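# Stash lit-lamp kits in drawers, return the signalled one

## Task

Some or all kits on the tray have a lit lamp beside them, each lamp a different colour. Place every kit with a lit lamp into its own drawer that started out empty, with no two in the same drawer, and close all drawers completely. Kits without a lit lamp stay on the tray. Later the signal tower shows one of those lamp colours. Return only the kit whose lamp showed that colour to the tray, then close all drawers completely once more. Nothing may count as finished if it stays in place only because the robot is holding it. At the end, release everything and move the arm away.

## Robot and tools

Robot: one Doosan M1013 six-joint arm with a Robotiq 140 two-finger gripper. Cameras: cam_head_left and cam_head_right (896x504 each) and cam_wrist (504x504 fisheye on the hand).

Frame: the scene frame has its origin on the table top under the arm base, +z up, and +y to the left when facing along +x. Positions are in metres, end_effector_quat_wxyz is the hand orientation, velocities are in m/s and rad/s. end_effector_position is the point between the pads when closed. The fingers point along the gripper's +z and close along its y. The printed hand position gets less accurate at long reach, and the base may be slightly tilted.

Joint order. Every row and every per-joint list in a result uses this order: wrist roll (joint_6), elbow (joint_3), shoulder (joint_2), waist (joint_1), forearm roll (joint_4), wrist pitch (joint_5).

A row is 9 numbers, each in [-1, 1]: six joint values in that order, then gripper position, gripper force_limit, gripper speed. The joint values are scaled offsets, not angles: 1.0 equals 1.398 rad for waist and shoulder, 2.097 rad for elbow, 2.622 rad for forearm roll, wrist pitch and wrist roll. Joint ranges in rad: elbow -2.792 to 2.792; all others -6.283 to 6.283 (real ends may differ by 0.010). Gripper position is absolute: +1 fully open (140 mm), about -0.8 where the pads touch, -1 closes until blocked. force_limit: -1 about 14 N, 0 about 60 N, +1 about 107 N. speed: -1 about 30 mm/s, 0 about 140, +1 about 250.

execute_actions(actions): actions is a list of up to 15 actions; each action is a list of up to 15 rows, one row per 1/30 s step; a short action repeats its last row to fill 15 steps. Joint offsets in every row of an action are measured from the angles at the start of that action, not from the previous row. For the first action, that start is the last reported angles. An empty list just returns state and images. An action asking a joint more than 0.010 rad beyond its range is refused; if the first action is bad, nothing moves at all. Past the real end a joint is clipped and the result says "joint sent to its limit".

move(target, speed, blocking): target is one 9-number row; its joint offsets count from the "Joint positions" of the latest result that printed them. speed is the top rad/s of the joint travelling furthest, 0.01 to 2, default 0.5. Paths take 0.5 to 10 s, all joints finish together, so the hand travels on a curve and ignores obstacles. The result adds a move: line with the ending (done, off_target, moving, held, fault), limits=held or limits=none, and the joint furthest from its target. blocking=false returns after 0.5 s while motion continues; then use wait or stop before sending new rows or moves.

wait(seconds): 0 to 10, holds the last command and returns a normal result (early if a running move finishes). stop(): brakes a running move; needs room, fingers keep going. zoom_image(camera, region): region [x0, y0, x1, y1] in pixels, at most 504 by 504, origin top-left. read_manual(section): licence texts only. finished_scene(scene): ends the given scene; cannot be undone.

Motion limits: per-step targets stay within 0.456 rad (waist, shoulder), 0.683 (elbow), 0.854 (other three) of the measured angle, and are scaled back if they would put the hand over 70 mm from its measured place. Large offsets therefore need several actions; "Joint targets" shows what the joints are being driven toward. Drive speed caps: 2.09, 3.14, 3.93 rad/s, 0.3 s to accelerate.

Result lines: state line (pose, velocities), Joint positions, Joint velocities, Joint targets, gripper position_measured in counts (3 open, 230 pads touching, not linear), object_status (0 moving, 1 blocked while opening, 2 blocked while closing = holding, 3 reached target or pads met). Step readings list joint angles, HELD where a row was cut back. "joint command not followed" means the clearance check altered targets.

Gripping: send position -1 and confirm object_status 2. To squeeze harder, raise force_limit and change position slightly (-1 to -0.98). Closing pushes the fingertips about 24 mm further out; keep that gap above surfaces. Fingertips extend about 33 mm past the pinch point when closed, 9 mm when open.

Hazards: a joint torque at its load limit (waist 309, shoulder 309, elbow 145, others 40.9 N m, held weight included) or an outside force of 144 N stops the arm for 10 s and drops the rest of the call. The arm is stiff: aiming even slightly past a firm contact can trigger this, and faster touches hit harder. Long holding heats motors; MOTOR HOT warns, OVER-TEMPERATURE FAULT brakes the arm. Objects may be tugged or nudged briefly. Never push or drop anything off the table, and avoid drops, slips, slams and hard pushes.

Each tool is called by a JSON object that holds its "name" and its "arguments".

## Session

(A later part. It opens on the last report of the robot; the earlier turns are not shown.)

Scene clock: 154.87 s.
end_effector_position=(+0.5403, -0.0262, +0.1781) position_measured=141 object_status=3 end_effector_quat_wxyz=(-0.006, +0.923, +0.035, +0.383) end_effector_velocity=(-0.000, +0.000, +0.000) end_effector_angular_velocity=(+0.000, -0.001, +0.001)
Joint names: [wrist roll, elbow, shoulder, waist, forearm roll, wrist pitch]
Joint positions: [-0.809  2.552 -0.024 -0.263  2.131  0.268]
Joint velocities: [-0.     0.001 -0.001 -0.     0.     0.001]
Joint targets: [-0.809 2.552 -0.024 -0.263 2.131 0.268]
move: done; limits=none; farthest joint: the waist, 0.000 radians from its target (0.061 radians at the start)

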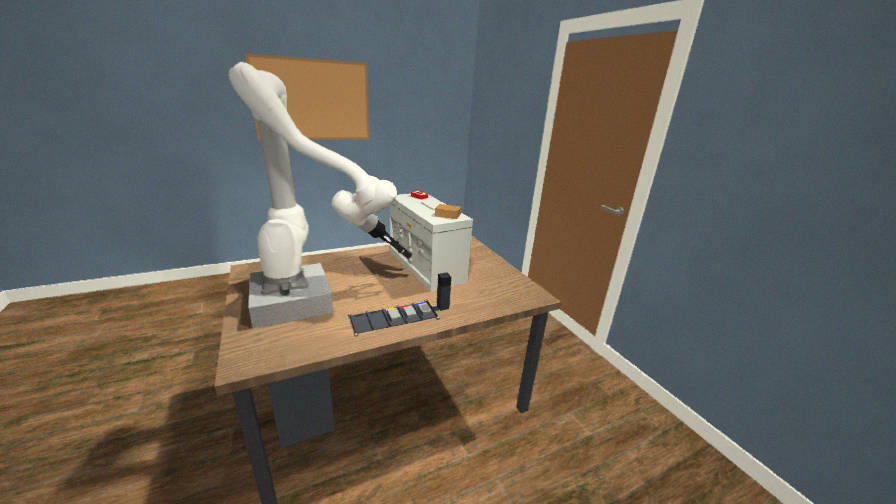

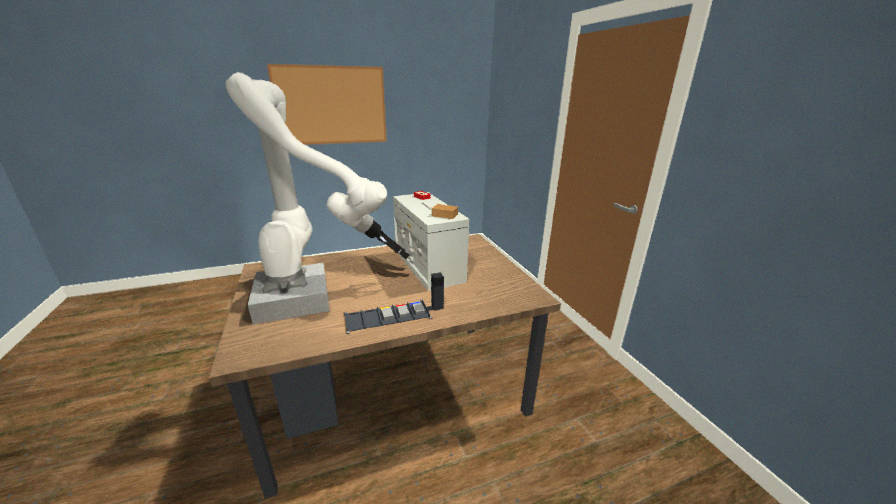

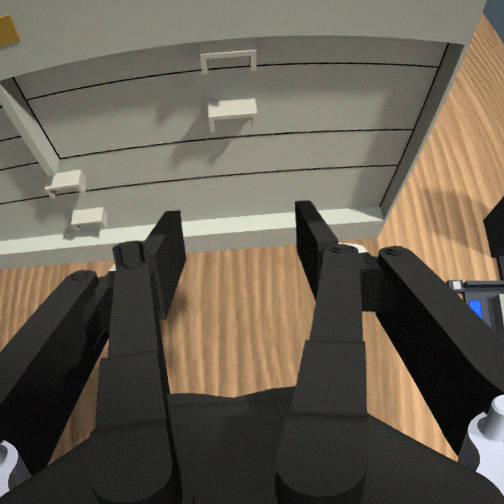

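{"name": "move", "arguments": {"target": [0.4217,-0.0496,-0.0179,0.5491,-0.2073,-0.2165,-0.1,-0.2,0], "speed": 1.0}}

{"name": "move", "arguments": {"target": [0.0008,-0.036,0.0541,-0.0387,-0.016,0.0139,-0.1,-0.2,0], "speed": 0.15}}

Scene clock: 164.57 s.
end_effector_position=(+0.5199, +0.2225, +0.2192) position_measured=141 object_status=3 end_effector_quat_wxyz=(-0.009, +0.923, +0.041, +0.383) end_effector_velocity=(-0.000, +0.000, +0.000) end_effector_angular_velocity=(-0.002, -0.001, +0.003)
Joint names: [wrist roll, elbow, shoulder, waist, forearm roll, wrist pitch]
Joint positions: [ 0.296  2.448 -0.049  0.504  1.588 -0.3  ]
Joint velocities: [-0.002 -0.    -0.     0.001 -0.001  0.   ]
Joint targets: [0.296 2.448 -0.049 0.504 1.588 -0.300]
move: done; limits=none; farthest joint: the waist, 0.000 radians from its target (0.768 radians at the start)

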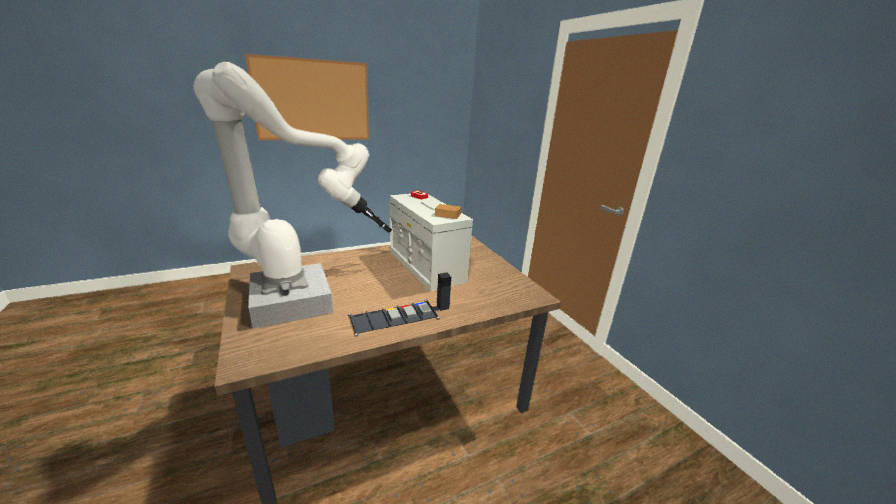

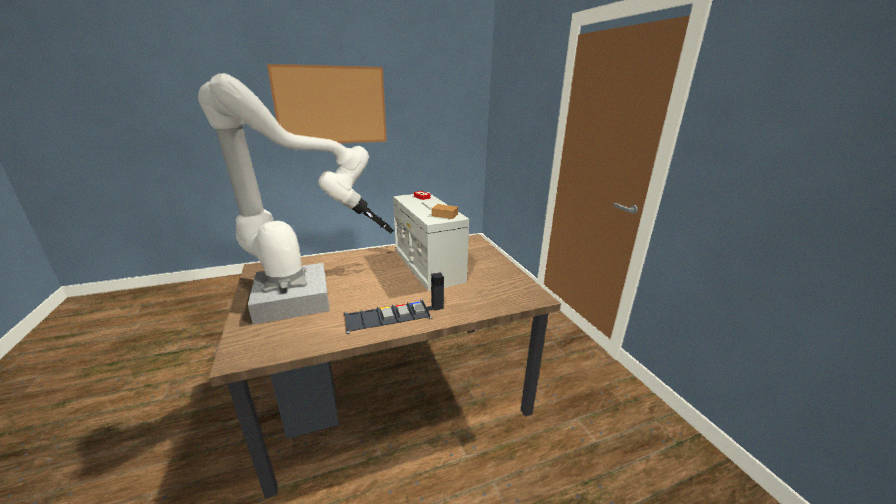

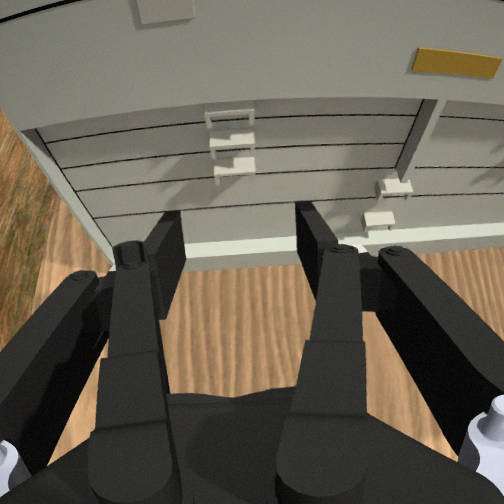

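Scene clock: 165.43 s.
end_effector_position=(+0.5724, +0.2275, +0.2198) position_measured=141 object_status=3 end_effector_quat_wxyz=(-0.009, +0.923, +0.041, +0.383) end_effector_velocity=(+0.000, +0.000, -0.000) end_effector_angular_velocity=(-0.000, -0.000, +0.001)
Joint names: [wrist roll, elbow, shoulder, waist, forearm roll, wrist pitch]
Joint positions: [ 0.298  2.372  0.027  0.45   1.546 -0.263]
Joint velocities: [ 0.    -0.001  0.001 -0.    -0.001  0.   ]
Joint targets: [0.298 2.372 0.027 0.450 1.546 -0.263]
move: done; limits=none; farthest joint: the waist, 0.000 radians from its target (0.054 radians at the start)

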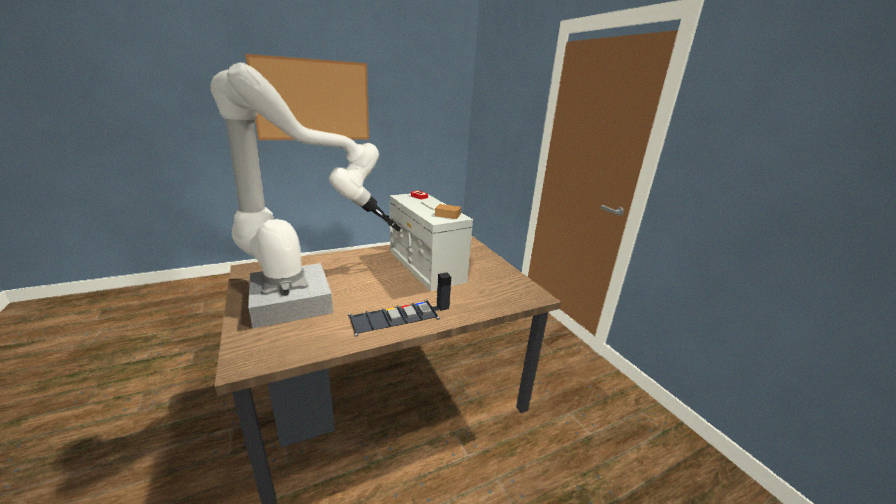

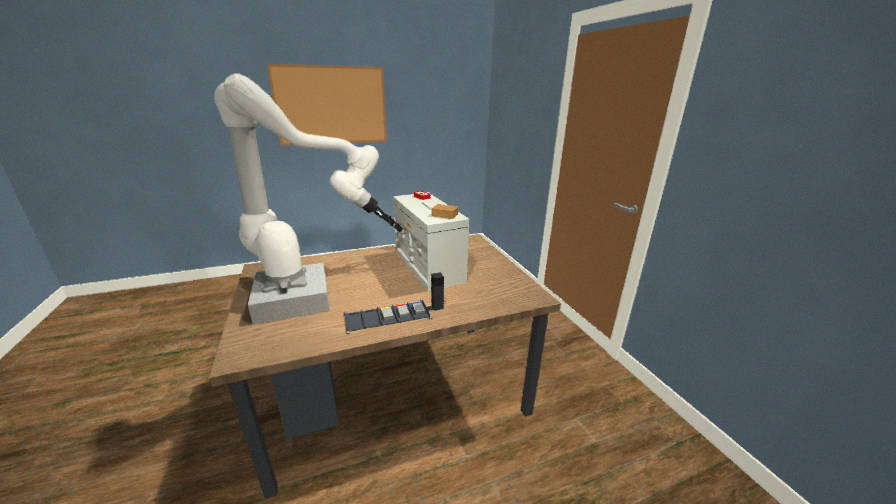

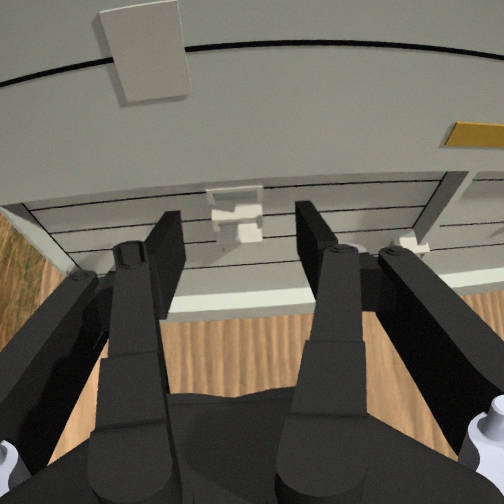

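{"name": "move", "arguments": {"target": [0.0002,-0.009,0.0135,-0.0067,-0.004,0.0035,-0.1,-0.2,0], "speed": 0.08}}

{"name": "move", "arguments": {"target": [0,0,0,0,0,0,-1,-0.2,0]}}

{"name": "move", "arguments": {"target": [-0.001,0.045,-0.0677,0.0487,0.02,-0.0174,-1,-0.2,0], "speed": 0.13}}

Scene clock: 169.80 s.
end_effector_position=(+0.5847, +0.2304, +0.2193) position_measured=141 object_status=3 end_effector_quat_wxyz=(-0.010, +0.923, +0.043, +0.383) end_effector_velocity=(+0.000, +0.000, +0.000) end_effector_angular_velocity=(+0.001, -0.000, -0.001)
Joint names: [wrist roll, elbow, shoulder, waist, forearm roll, wrist pitch]
Joint positions: [ 0.299  2.353  0.045  0.441  1.535 -0.254]
Joint velocities: [ 0. -0. -0. -0.  0.  0.]
Joint targets: [0.299 2.353 0.045 0.441 1.535 -0.254]
move: done; limits=none; farthest joint: the waist, 0.000 radians from its target (0.010 radians at the start)

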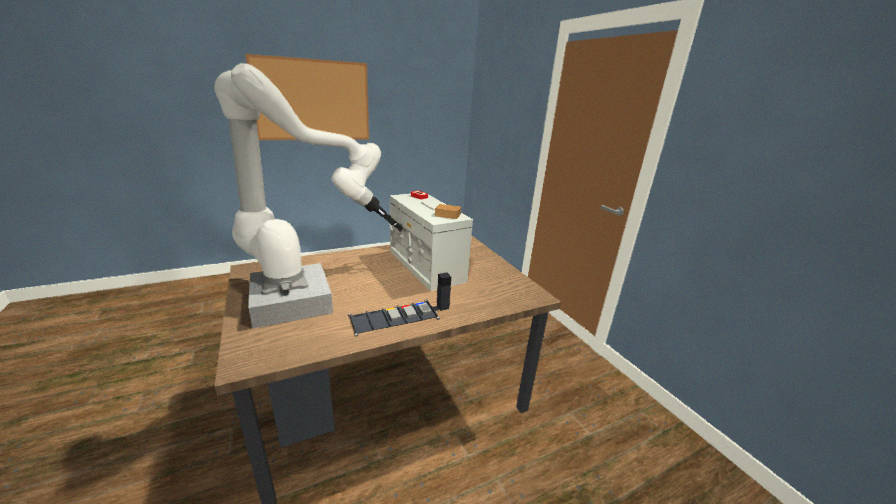

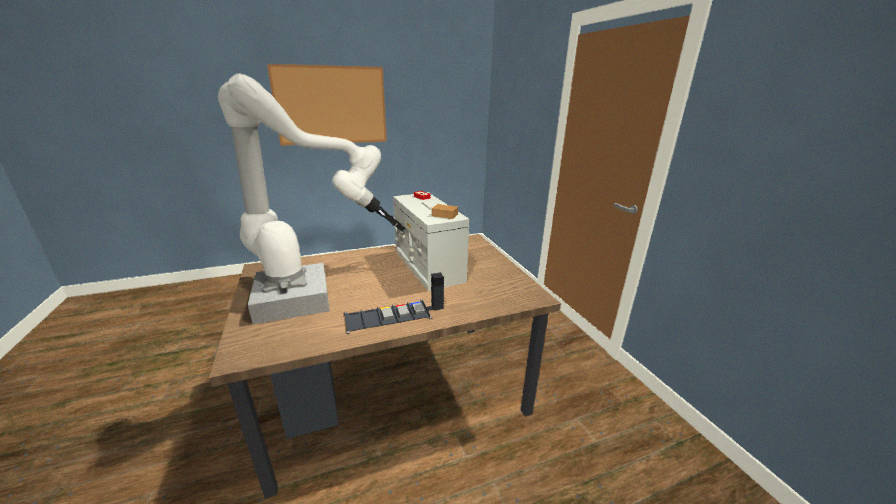

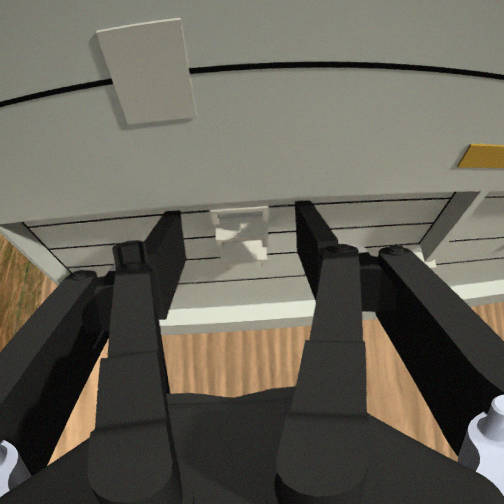

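Scene clock: 170.30 s.
end_effector_position=(+0.5847, +0.2302, +0.2194) position_measured=192 object_status=2 end_effector_quat_wxyz=(-0.010, +0.923, +0.043, +0.383) end_effector_velocity=(-0.000, +0.000, -0.000) end_effector_angular_velocity=(-0.002, +0.000, +0.003)
Joint names: [wrist roll, elbow, shoulder, waist, forearm roll, wrist pitch]
Joint positions: [ 0.299  2.353  0.045  0.441  1.535 -0.254]
Joint velocities: [-0.002  0.     0.001 -0.    -0.002  0.001]
Joint targets: [0.299 2.353 0.045 0.441 1.535 -0.254]
move: done; limits=none; farthest joint: the waist, 0.000 radians from its target (0.000 radians at the start)

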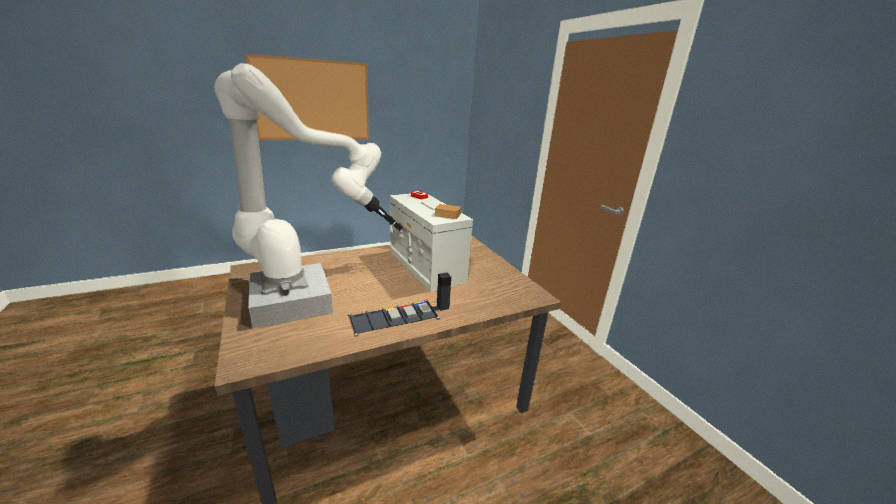

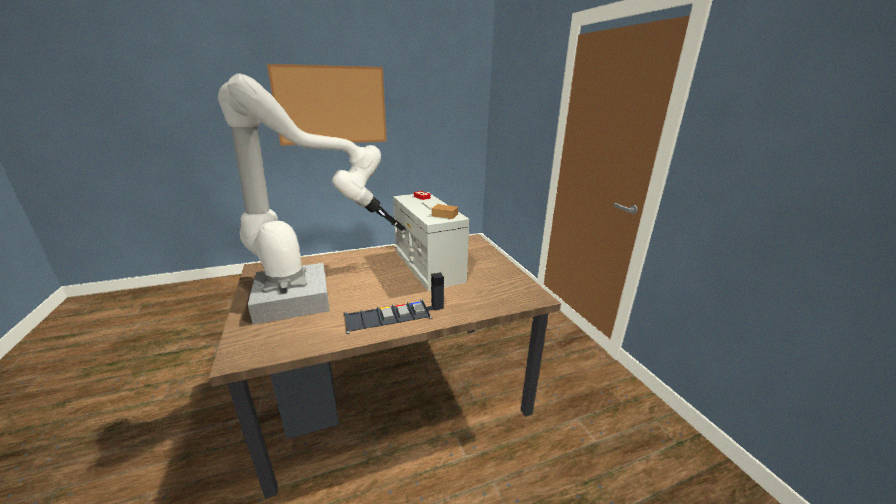

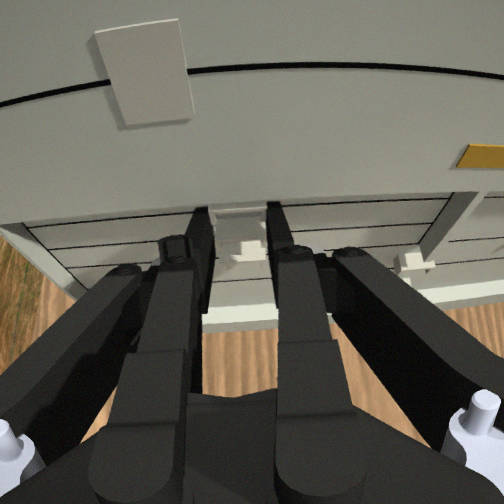

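Scene clock: 171.37 s.
end_effector_position=(+0.5189, +0.2247, +0.2194) position_measured=192 object_status=2 end_effector_quat_wxyz=(-0.010, +0.923, +0.043, +0.383) end_effector_velocity=(-0.000, -0.000, -0.000) end_effector_angular_velocity=(+0.001, +0.001, -0.001)
Joint names: [wrist roll, elbow, shoulder, waist, forearm roll, wrist pitch]
Joint positions: [ 0.296  2.448 -0.049  0.509  1.588 -0.3  ]
Joint velocities: [ 0.001  0.001 -0.     0.     0.001 -0.   ]
Joint targets: [0.296 2.448 -0.049 0.509 1.588 -0.300]
move: done; limits=none; farthest joint: the waist, 0.000 radians from its target (0.068 radians at the start)

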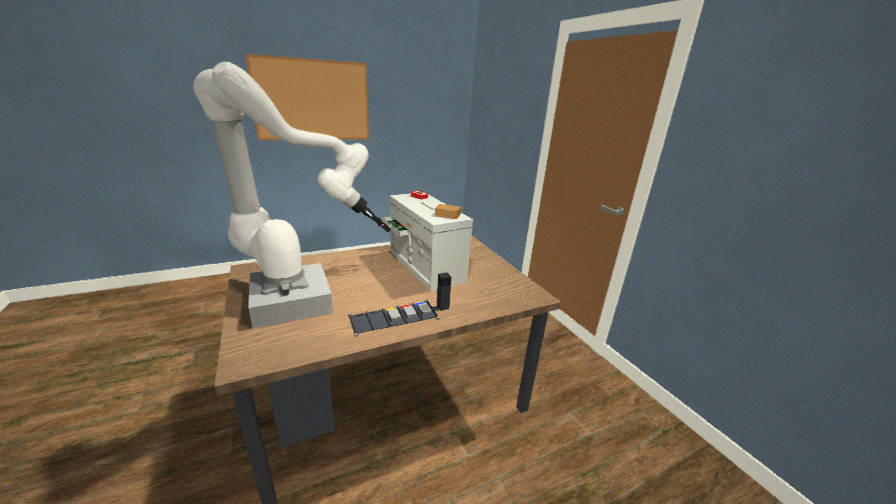

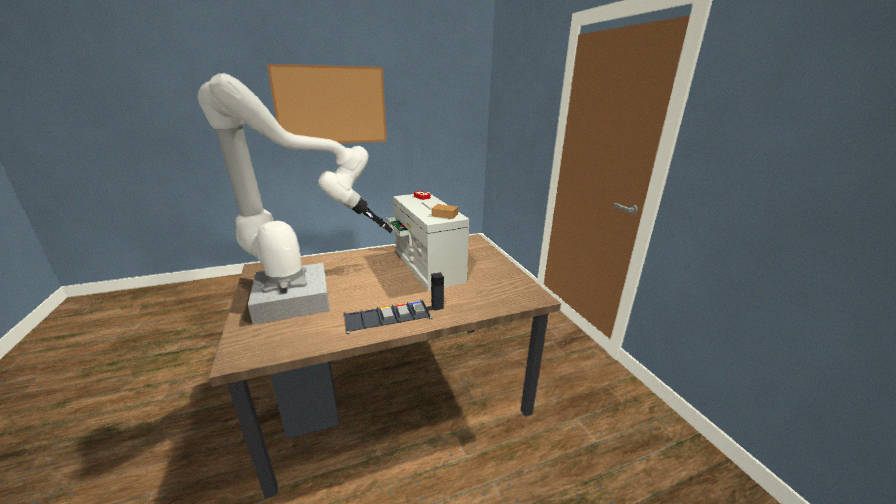

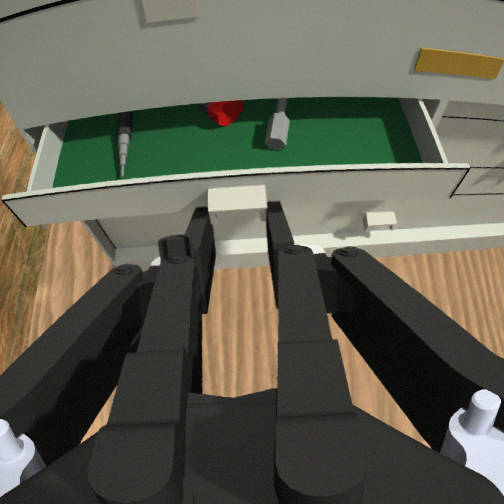

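{"name": "move", "arguments": {"target": [0.001,-0.0454,0.0683,-0.0497,-0.02,0.0175,-1,-0.2,0], "speed": 0.11}}

{"name": "move", "arguments": {"target": [0,0,0,0,0,0,-0.1,-0.2,0.5]}}

{"name": "move", "arguments": {"target": [0.1062,0.0112,0.035,0,-0.1026,-0.0048,-0.1,-0.2,0], "speed": 0.5}}

Scene clock: 179.60 s.
end_effector_position=(+0.5855, +0.2298, +0.2194) position_measured=192 object_status=2 end_effector_quat_wxyz=(-0.010, +0.923, +0.043, +0.383) end_effector_velocity=(+0.001, -0.000, +0.000) end_effector_angular_velocity=(-0.002, -0.001, +0.000)
Joint names: [wrist roll, elbow, shoulder, waist, forearm roll, wrist pitch]
Joint positions: [ 0.299  2.353  0.046  0.439  1.535 -0.254]
Joint velocities: [-0.001 -0.001  0.001 -0.001 -0.001 -0.   ]
Joint targets: [0.299 2.353 0.046 0.439 1.535 -0.254]
move: done; limits=none; farthest joint: the waist, 0.000 radians from its target (0.069 radians at the start)

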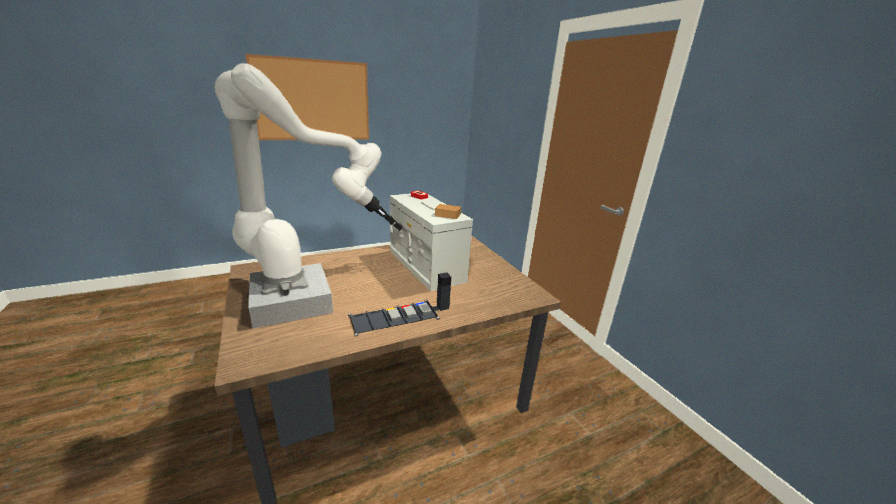

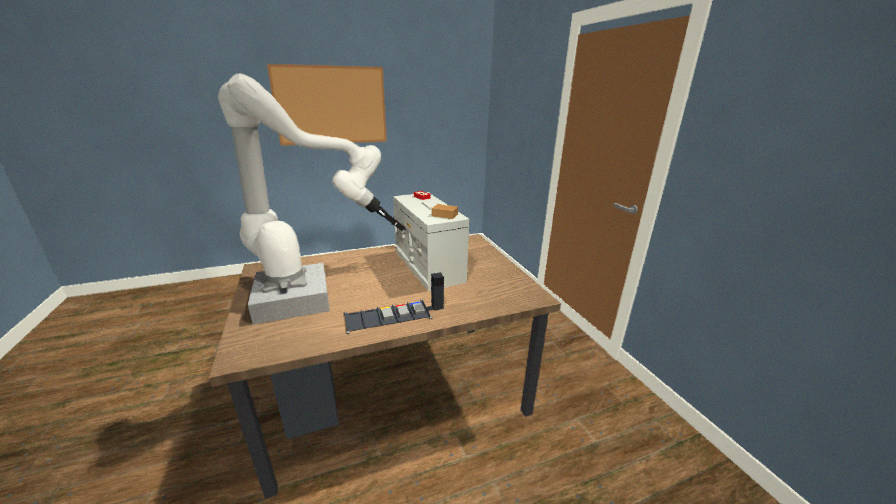

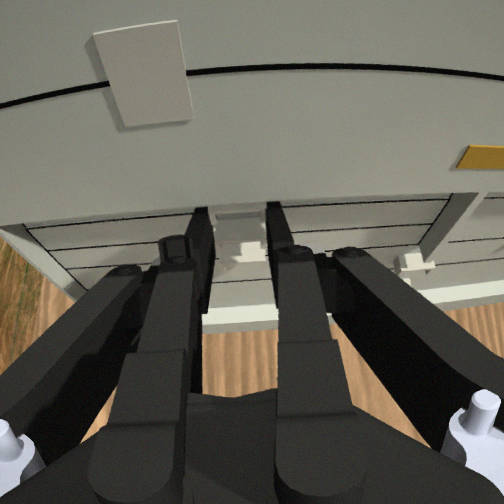

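Scene clock: 180.10 s.
end_effector_position=(+0.5855, +0.2298, +0.2194) position_measured=141 object_status=3 end_effector_quat_wxyz=(-0.010, +0.923, +0.043, +0.383) end_effector_velocity=(-0.000, +0.000, -0.000) end_effector_angular_velocity=(-0.002, +0.000, +0.002)
Joint names: [wrist roll, elbow, shoulder, waist, forearm roll, wrist pitch]
Joint positions: [ 0.299  2.353  0.046  0.439  1.535 -0.254]
Joint velocities: [-0.001  0.     0.     0.    -0.001  0.   ]
Joint targets: [0.299 2.353 0.046 0.439 1.535 -0.254]
move: done; limits=none; farthest joint: the waist, 0.000 radians from its target (0.000 radians at the start)

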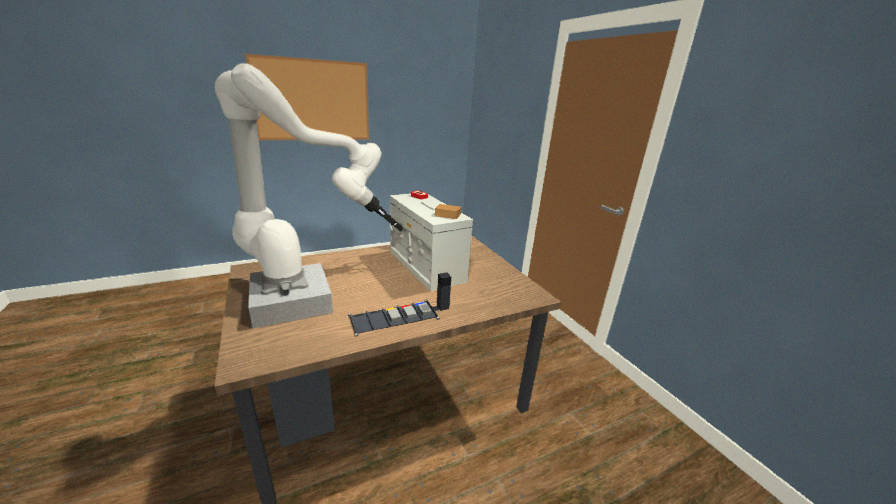

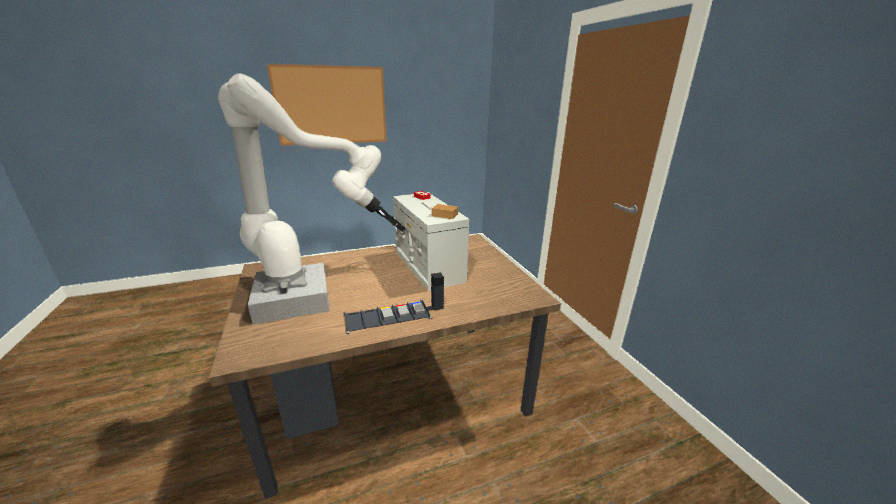

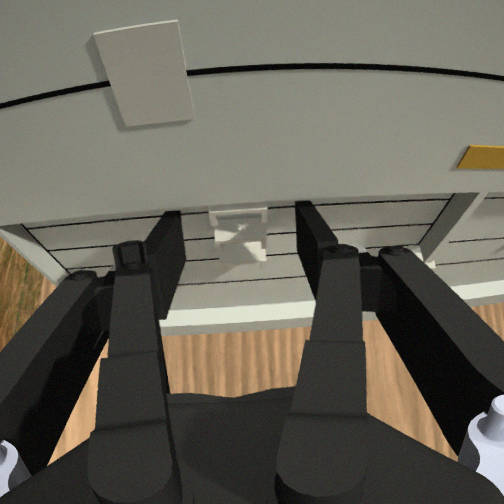

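Scene clock: 181.10 s.
end_effector_position=(+0.5851, +0.2291, +0.1910) position_measured=141 object_status=3 end_effector_quat_wxyz=(-0.010, +0.923, +0.043, +0.383) end_effector_velocity=(+0.000, -0.001, -0.000) end_effector_angular_velocity=(-0.000, -0.001, -0.002)
Joint names: [wrist roll, elbow, shoulder, waist, forearm roll, wrist pitch]
Joint positions: [ 0.577  2.376  0.095  0.439  1.266 -0.267]
Joint velocities: [ 0.001 -0.     0.    -0.    -0.    -0.002]
Joint targets: [0.577 2.376 0.095 0.439 1.266 -0.267]
move: done; limits=none; farthest joint: the waist, 0.000 radians from its target (0.000 radians at the start)

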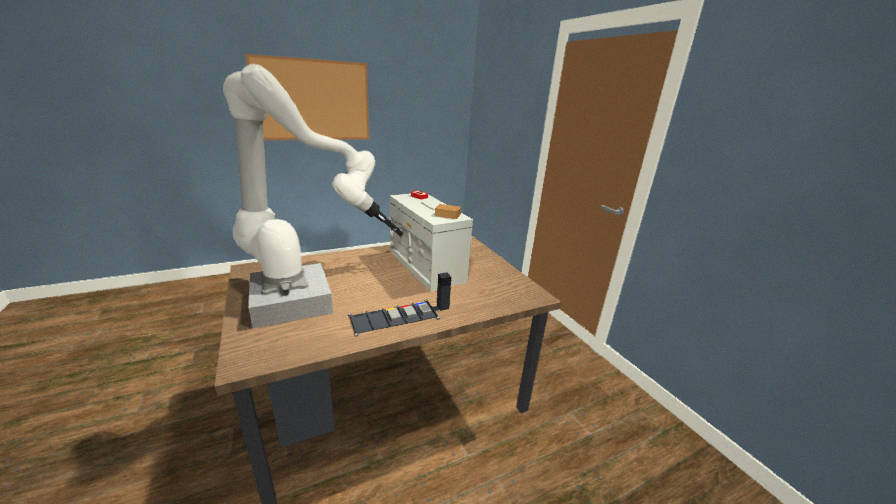

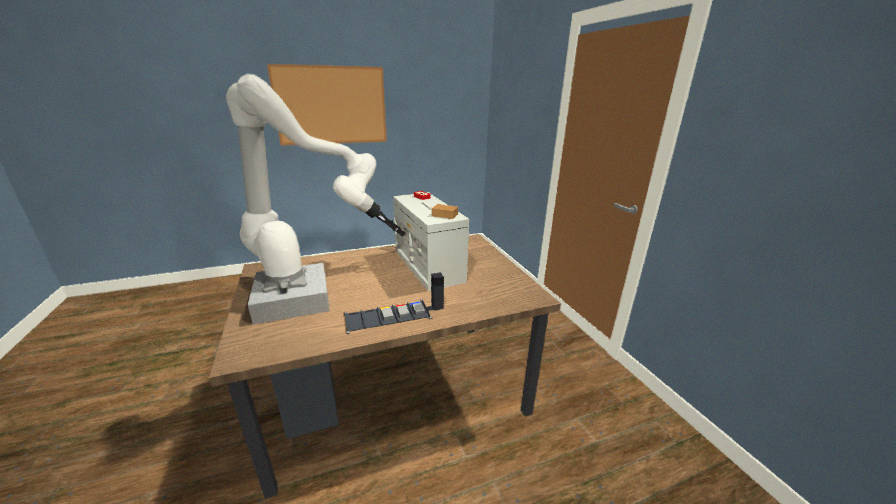

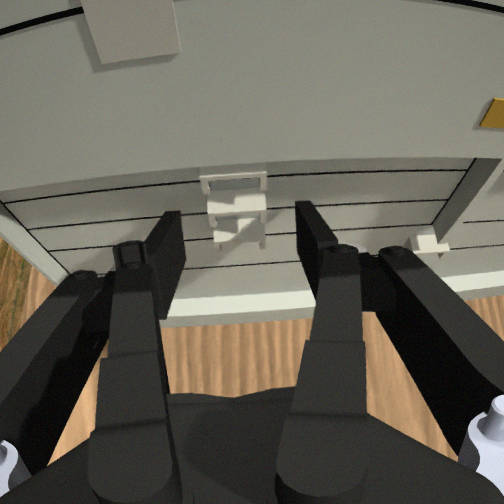

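{"name": "execute_actions", "arguments": {"actions": []}}

Scene clock: 197.20 s.
end_effector_position=(+0.5851, +0.2291, +0.1910) position_measured=141 object_status=3 end_effector_quat_wxyz=(-0.010, +0.923, +0.043, +0.383) end_effector_velocity=(+0.000, +0.000, +0.000) end_effector_angular_velocity=(+0.000, -0.001, -0.000)
Joint names: [wrist roll, elbow, shoulder, waist, forearm roll, wrist pitch]
Joint positions: [ 0.577  2.376  0.095  0.439  1.266 -0.267]
Joint velocities: [ 0.     0.    -0.001  0.    -0.    -0.   ]
Joint targets: [0.577 2.376 0.095 0.439 1.266 -0.267]

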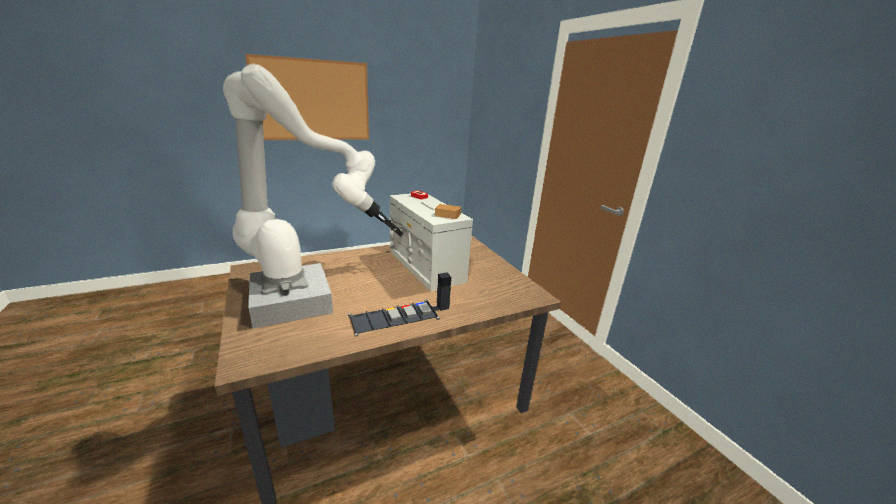

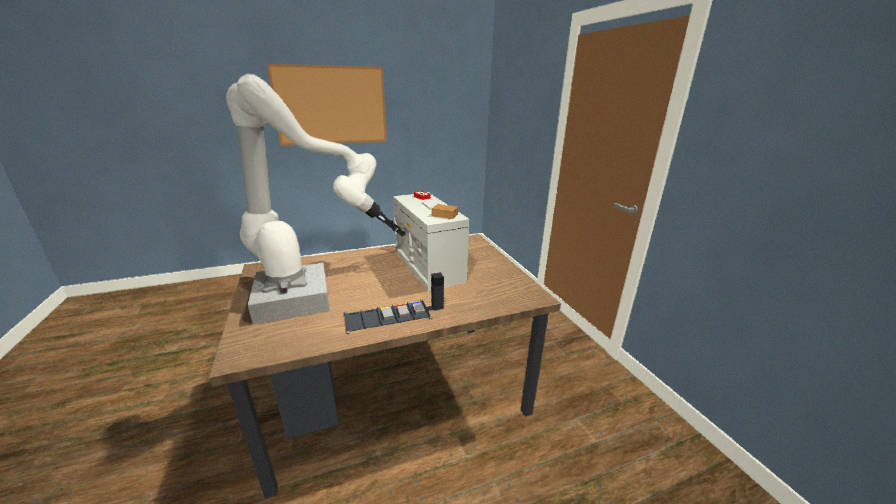

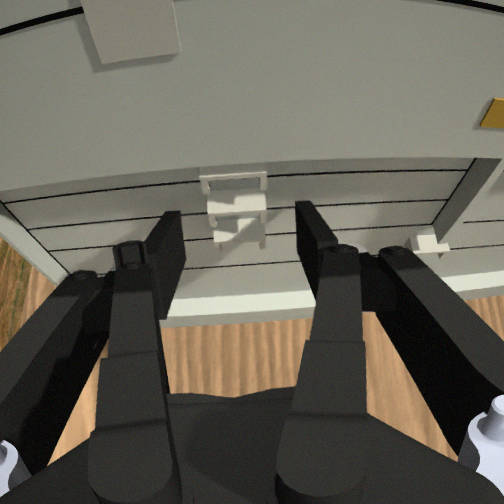

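{"name": "move", "arguments": {"target": [0,0,0,0.0009,0,0,-1,-0.2,0]}}

{"name": "move", "arguments": {"target": [-0.0043,0.0463,-0.0634,0.0484,0.0244,-0.0162,-1,-0.2,0], "speed": 0.15}}

Scene clock: 199.83 s.
end_effector_position=(+0.5848, +0.2298, +0.1910) position_measured=192 object_status=2 end_effector_quat_wxyz=(-0.010, +0.923, +0.043, +0.383) end_effector_velocity=(-0.000, +0.000, -0.000) end_effector_angular_velocity=(+0.001, +0.000, -0.000)
Joint names: [wrist roll, elbow, shoulder, waist, forearm roll, wrist pitch]
Joint positions: [ 0.577  2.376  0.095  0.441  1.266 -0.267]
Joint velocities: [ 0.001 -0.     0.     0.     0.     0.   ]
Joint targets: [0.577 2.376 0.095 0.441 1.266 -0.267]
move: done; limits=none; farthest joint: the waist, 0.000 radians from its target (0.001 radians at the start)

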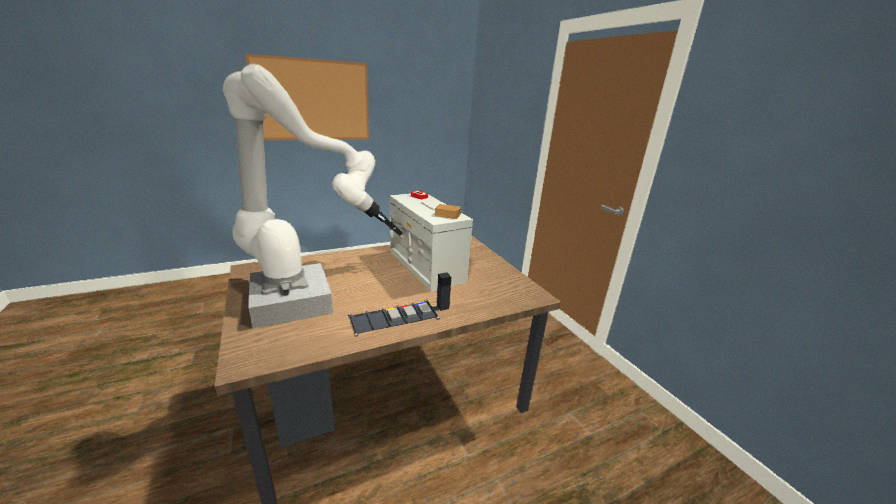

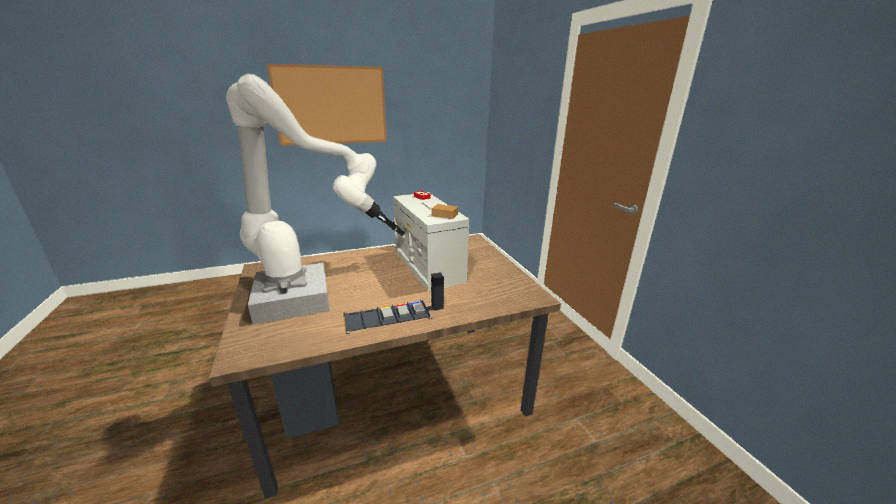

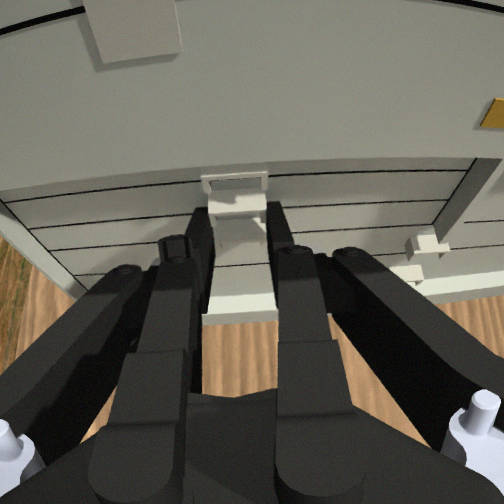

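Scene clock: 200.83 s.
end_effector_position=(+0.5191, +0.2241, +0.1909) position_measured=192 object_status=2 end_effector_quat_wxyz=(-0.010, +0.923, +0.043, +0.383) end_effector_velocity=(-0.001, -0.000, -0.000) end_effector_angular_velocity=(-0.001, +0.001, +0.000)
Joint names: [wrist roll, elbow, shoulder, waist, forearm roll, wrist pitch]
Joint positions: [ 0.566  2.473  0.006  0.508  1.33  -0.309]
Joint velocities: [-0.     0.001 -0.     0.     0.     0.   ]
Joint targets: [0.566 2.473 0.006 0.508 1.330 -0.309]
move: done; limits=none; farthest joint: the waist, 0.000 radians from its target (0.068 radians at the start)

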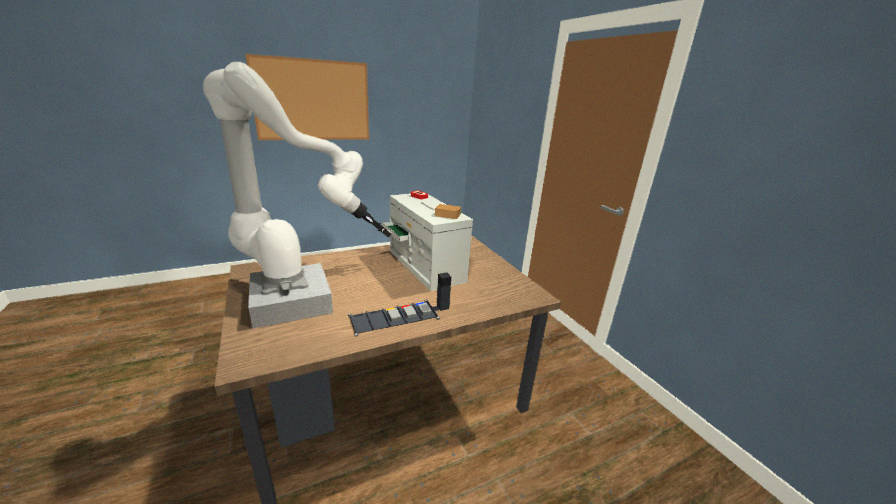

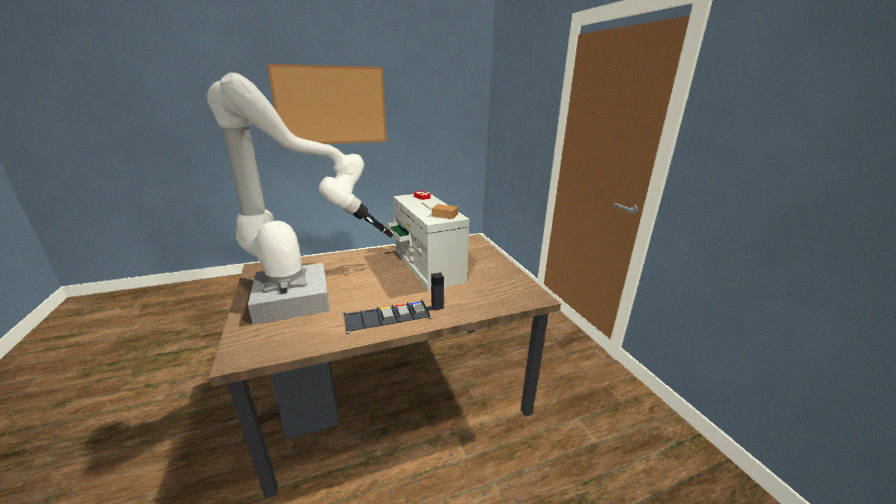

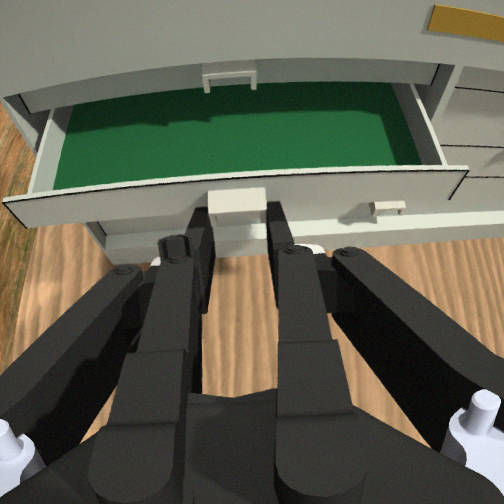

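{"name": "move", "arguments": {"target": [-0.02,0.0417,-0.0676,0.068,0.0474,-0.0215,-1,-0.2,0], "speed": 0.18}}

Scene clock: 203.17 s.
end_effector_position=(+0.4533, +0.2184, +0.1909) position_measured=192 object_status=2 end_effector_quat_wxyz=(-0.010, +0.923, +0.043, +0.383) end_effector_velocity=(-0.001, -0.000, -0.001) end_effector_angular_velocity=(+0.000, +0.001, -0.001)
Joint names: [wrist roll, elbow, shoulder, waist, forearm roll, wrist pitch]
Joint positions: [ 0.514  2.56  -0.088  0.603  1.454 -0.366]
Joint velocities: [ 0.     0.001 -0.     0.     0.001  0.   ]
Joint targets: [0.514 2.561 -0.088 0.603 1.454 -0.366]
move: done; limits=none; farthest joint: the waist, 0.000 radians from its target (0.095 radians at the start)

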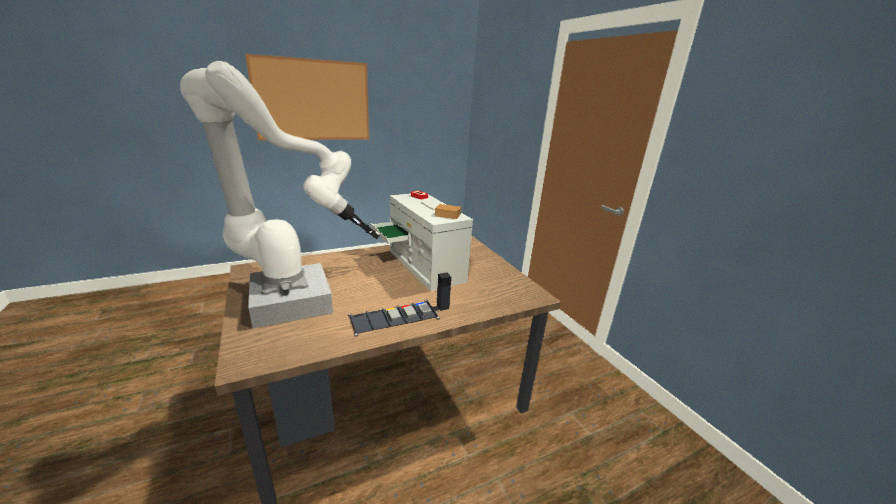

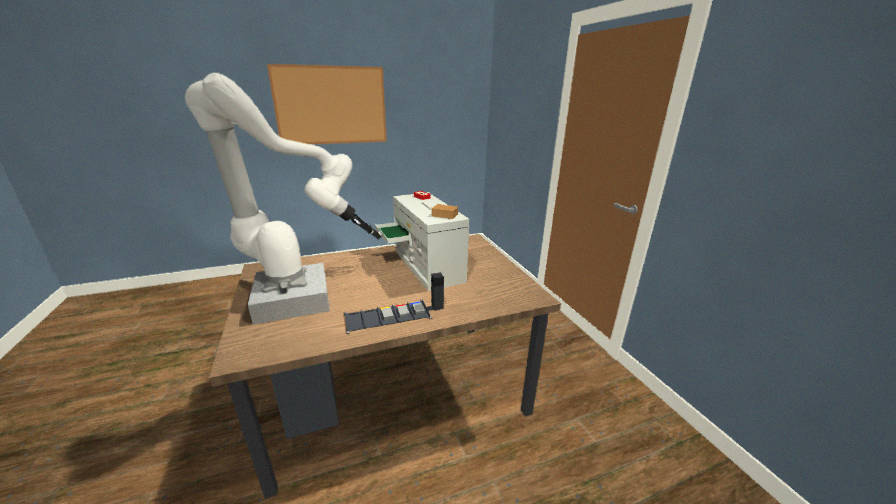

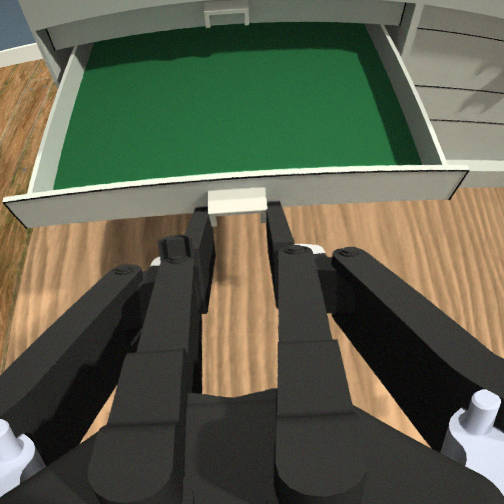

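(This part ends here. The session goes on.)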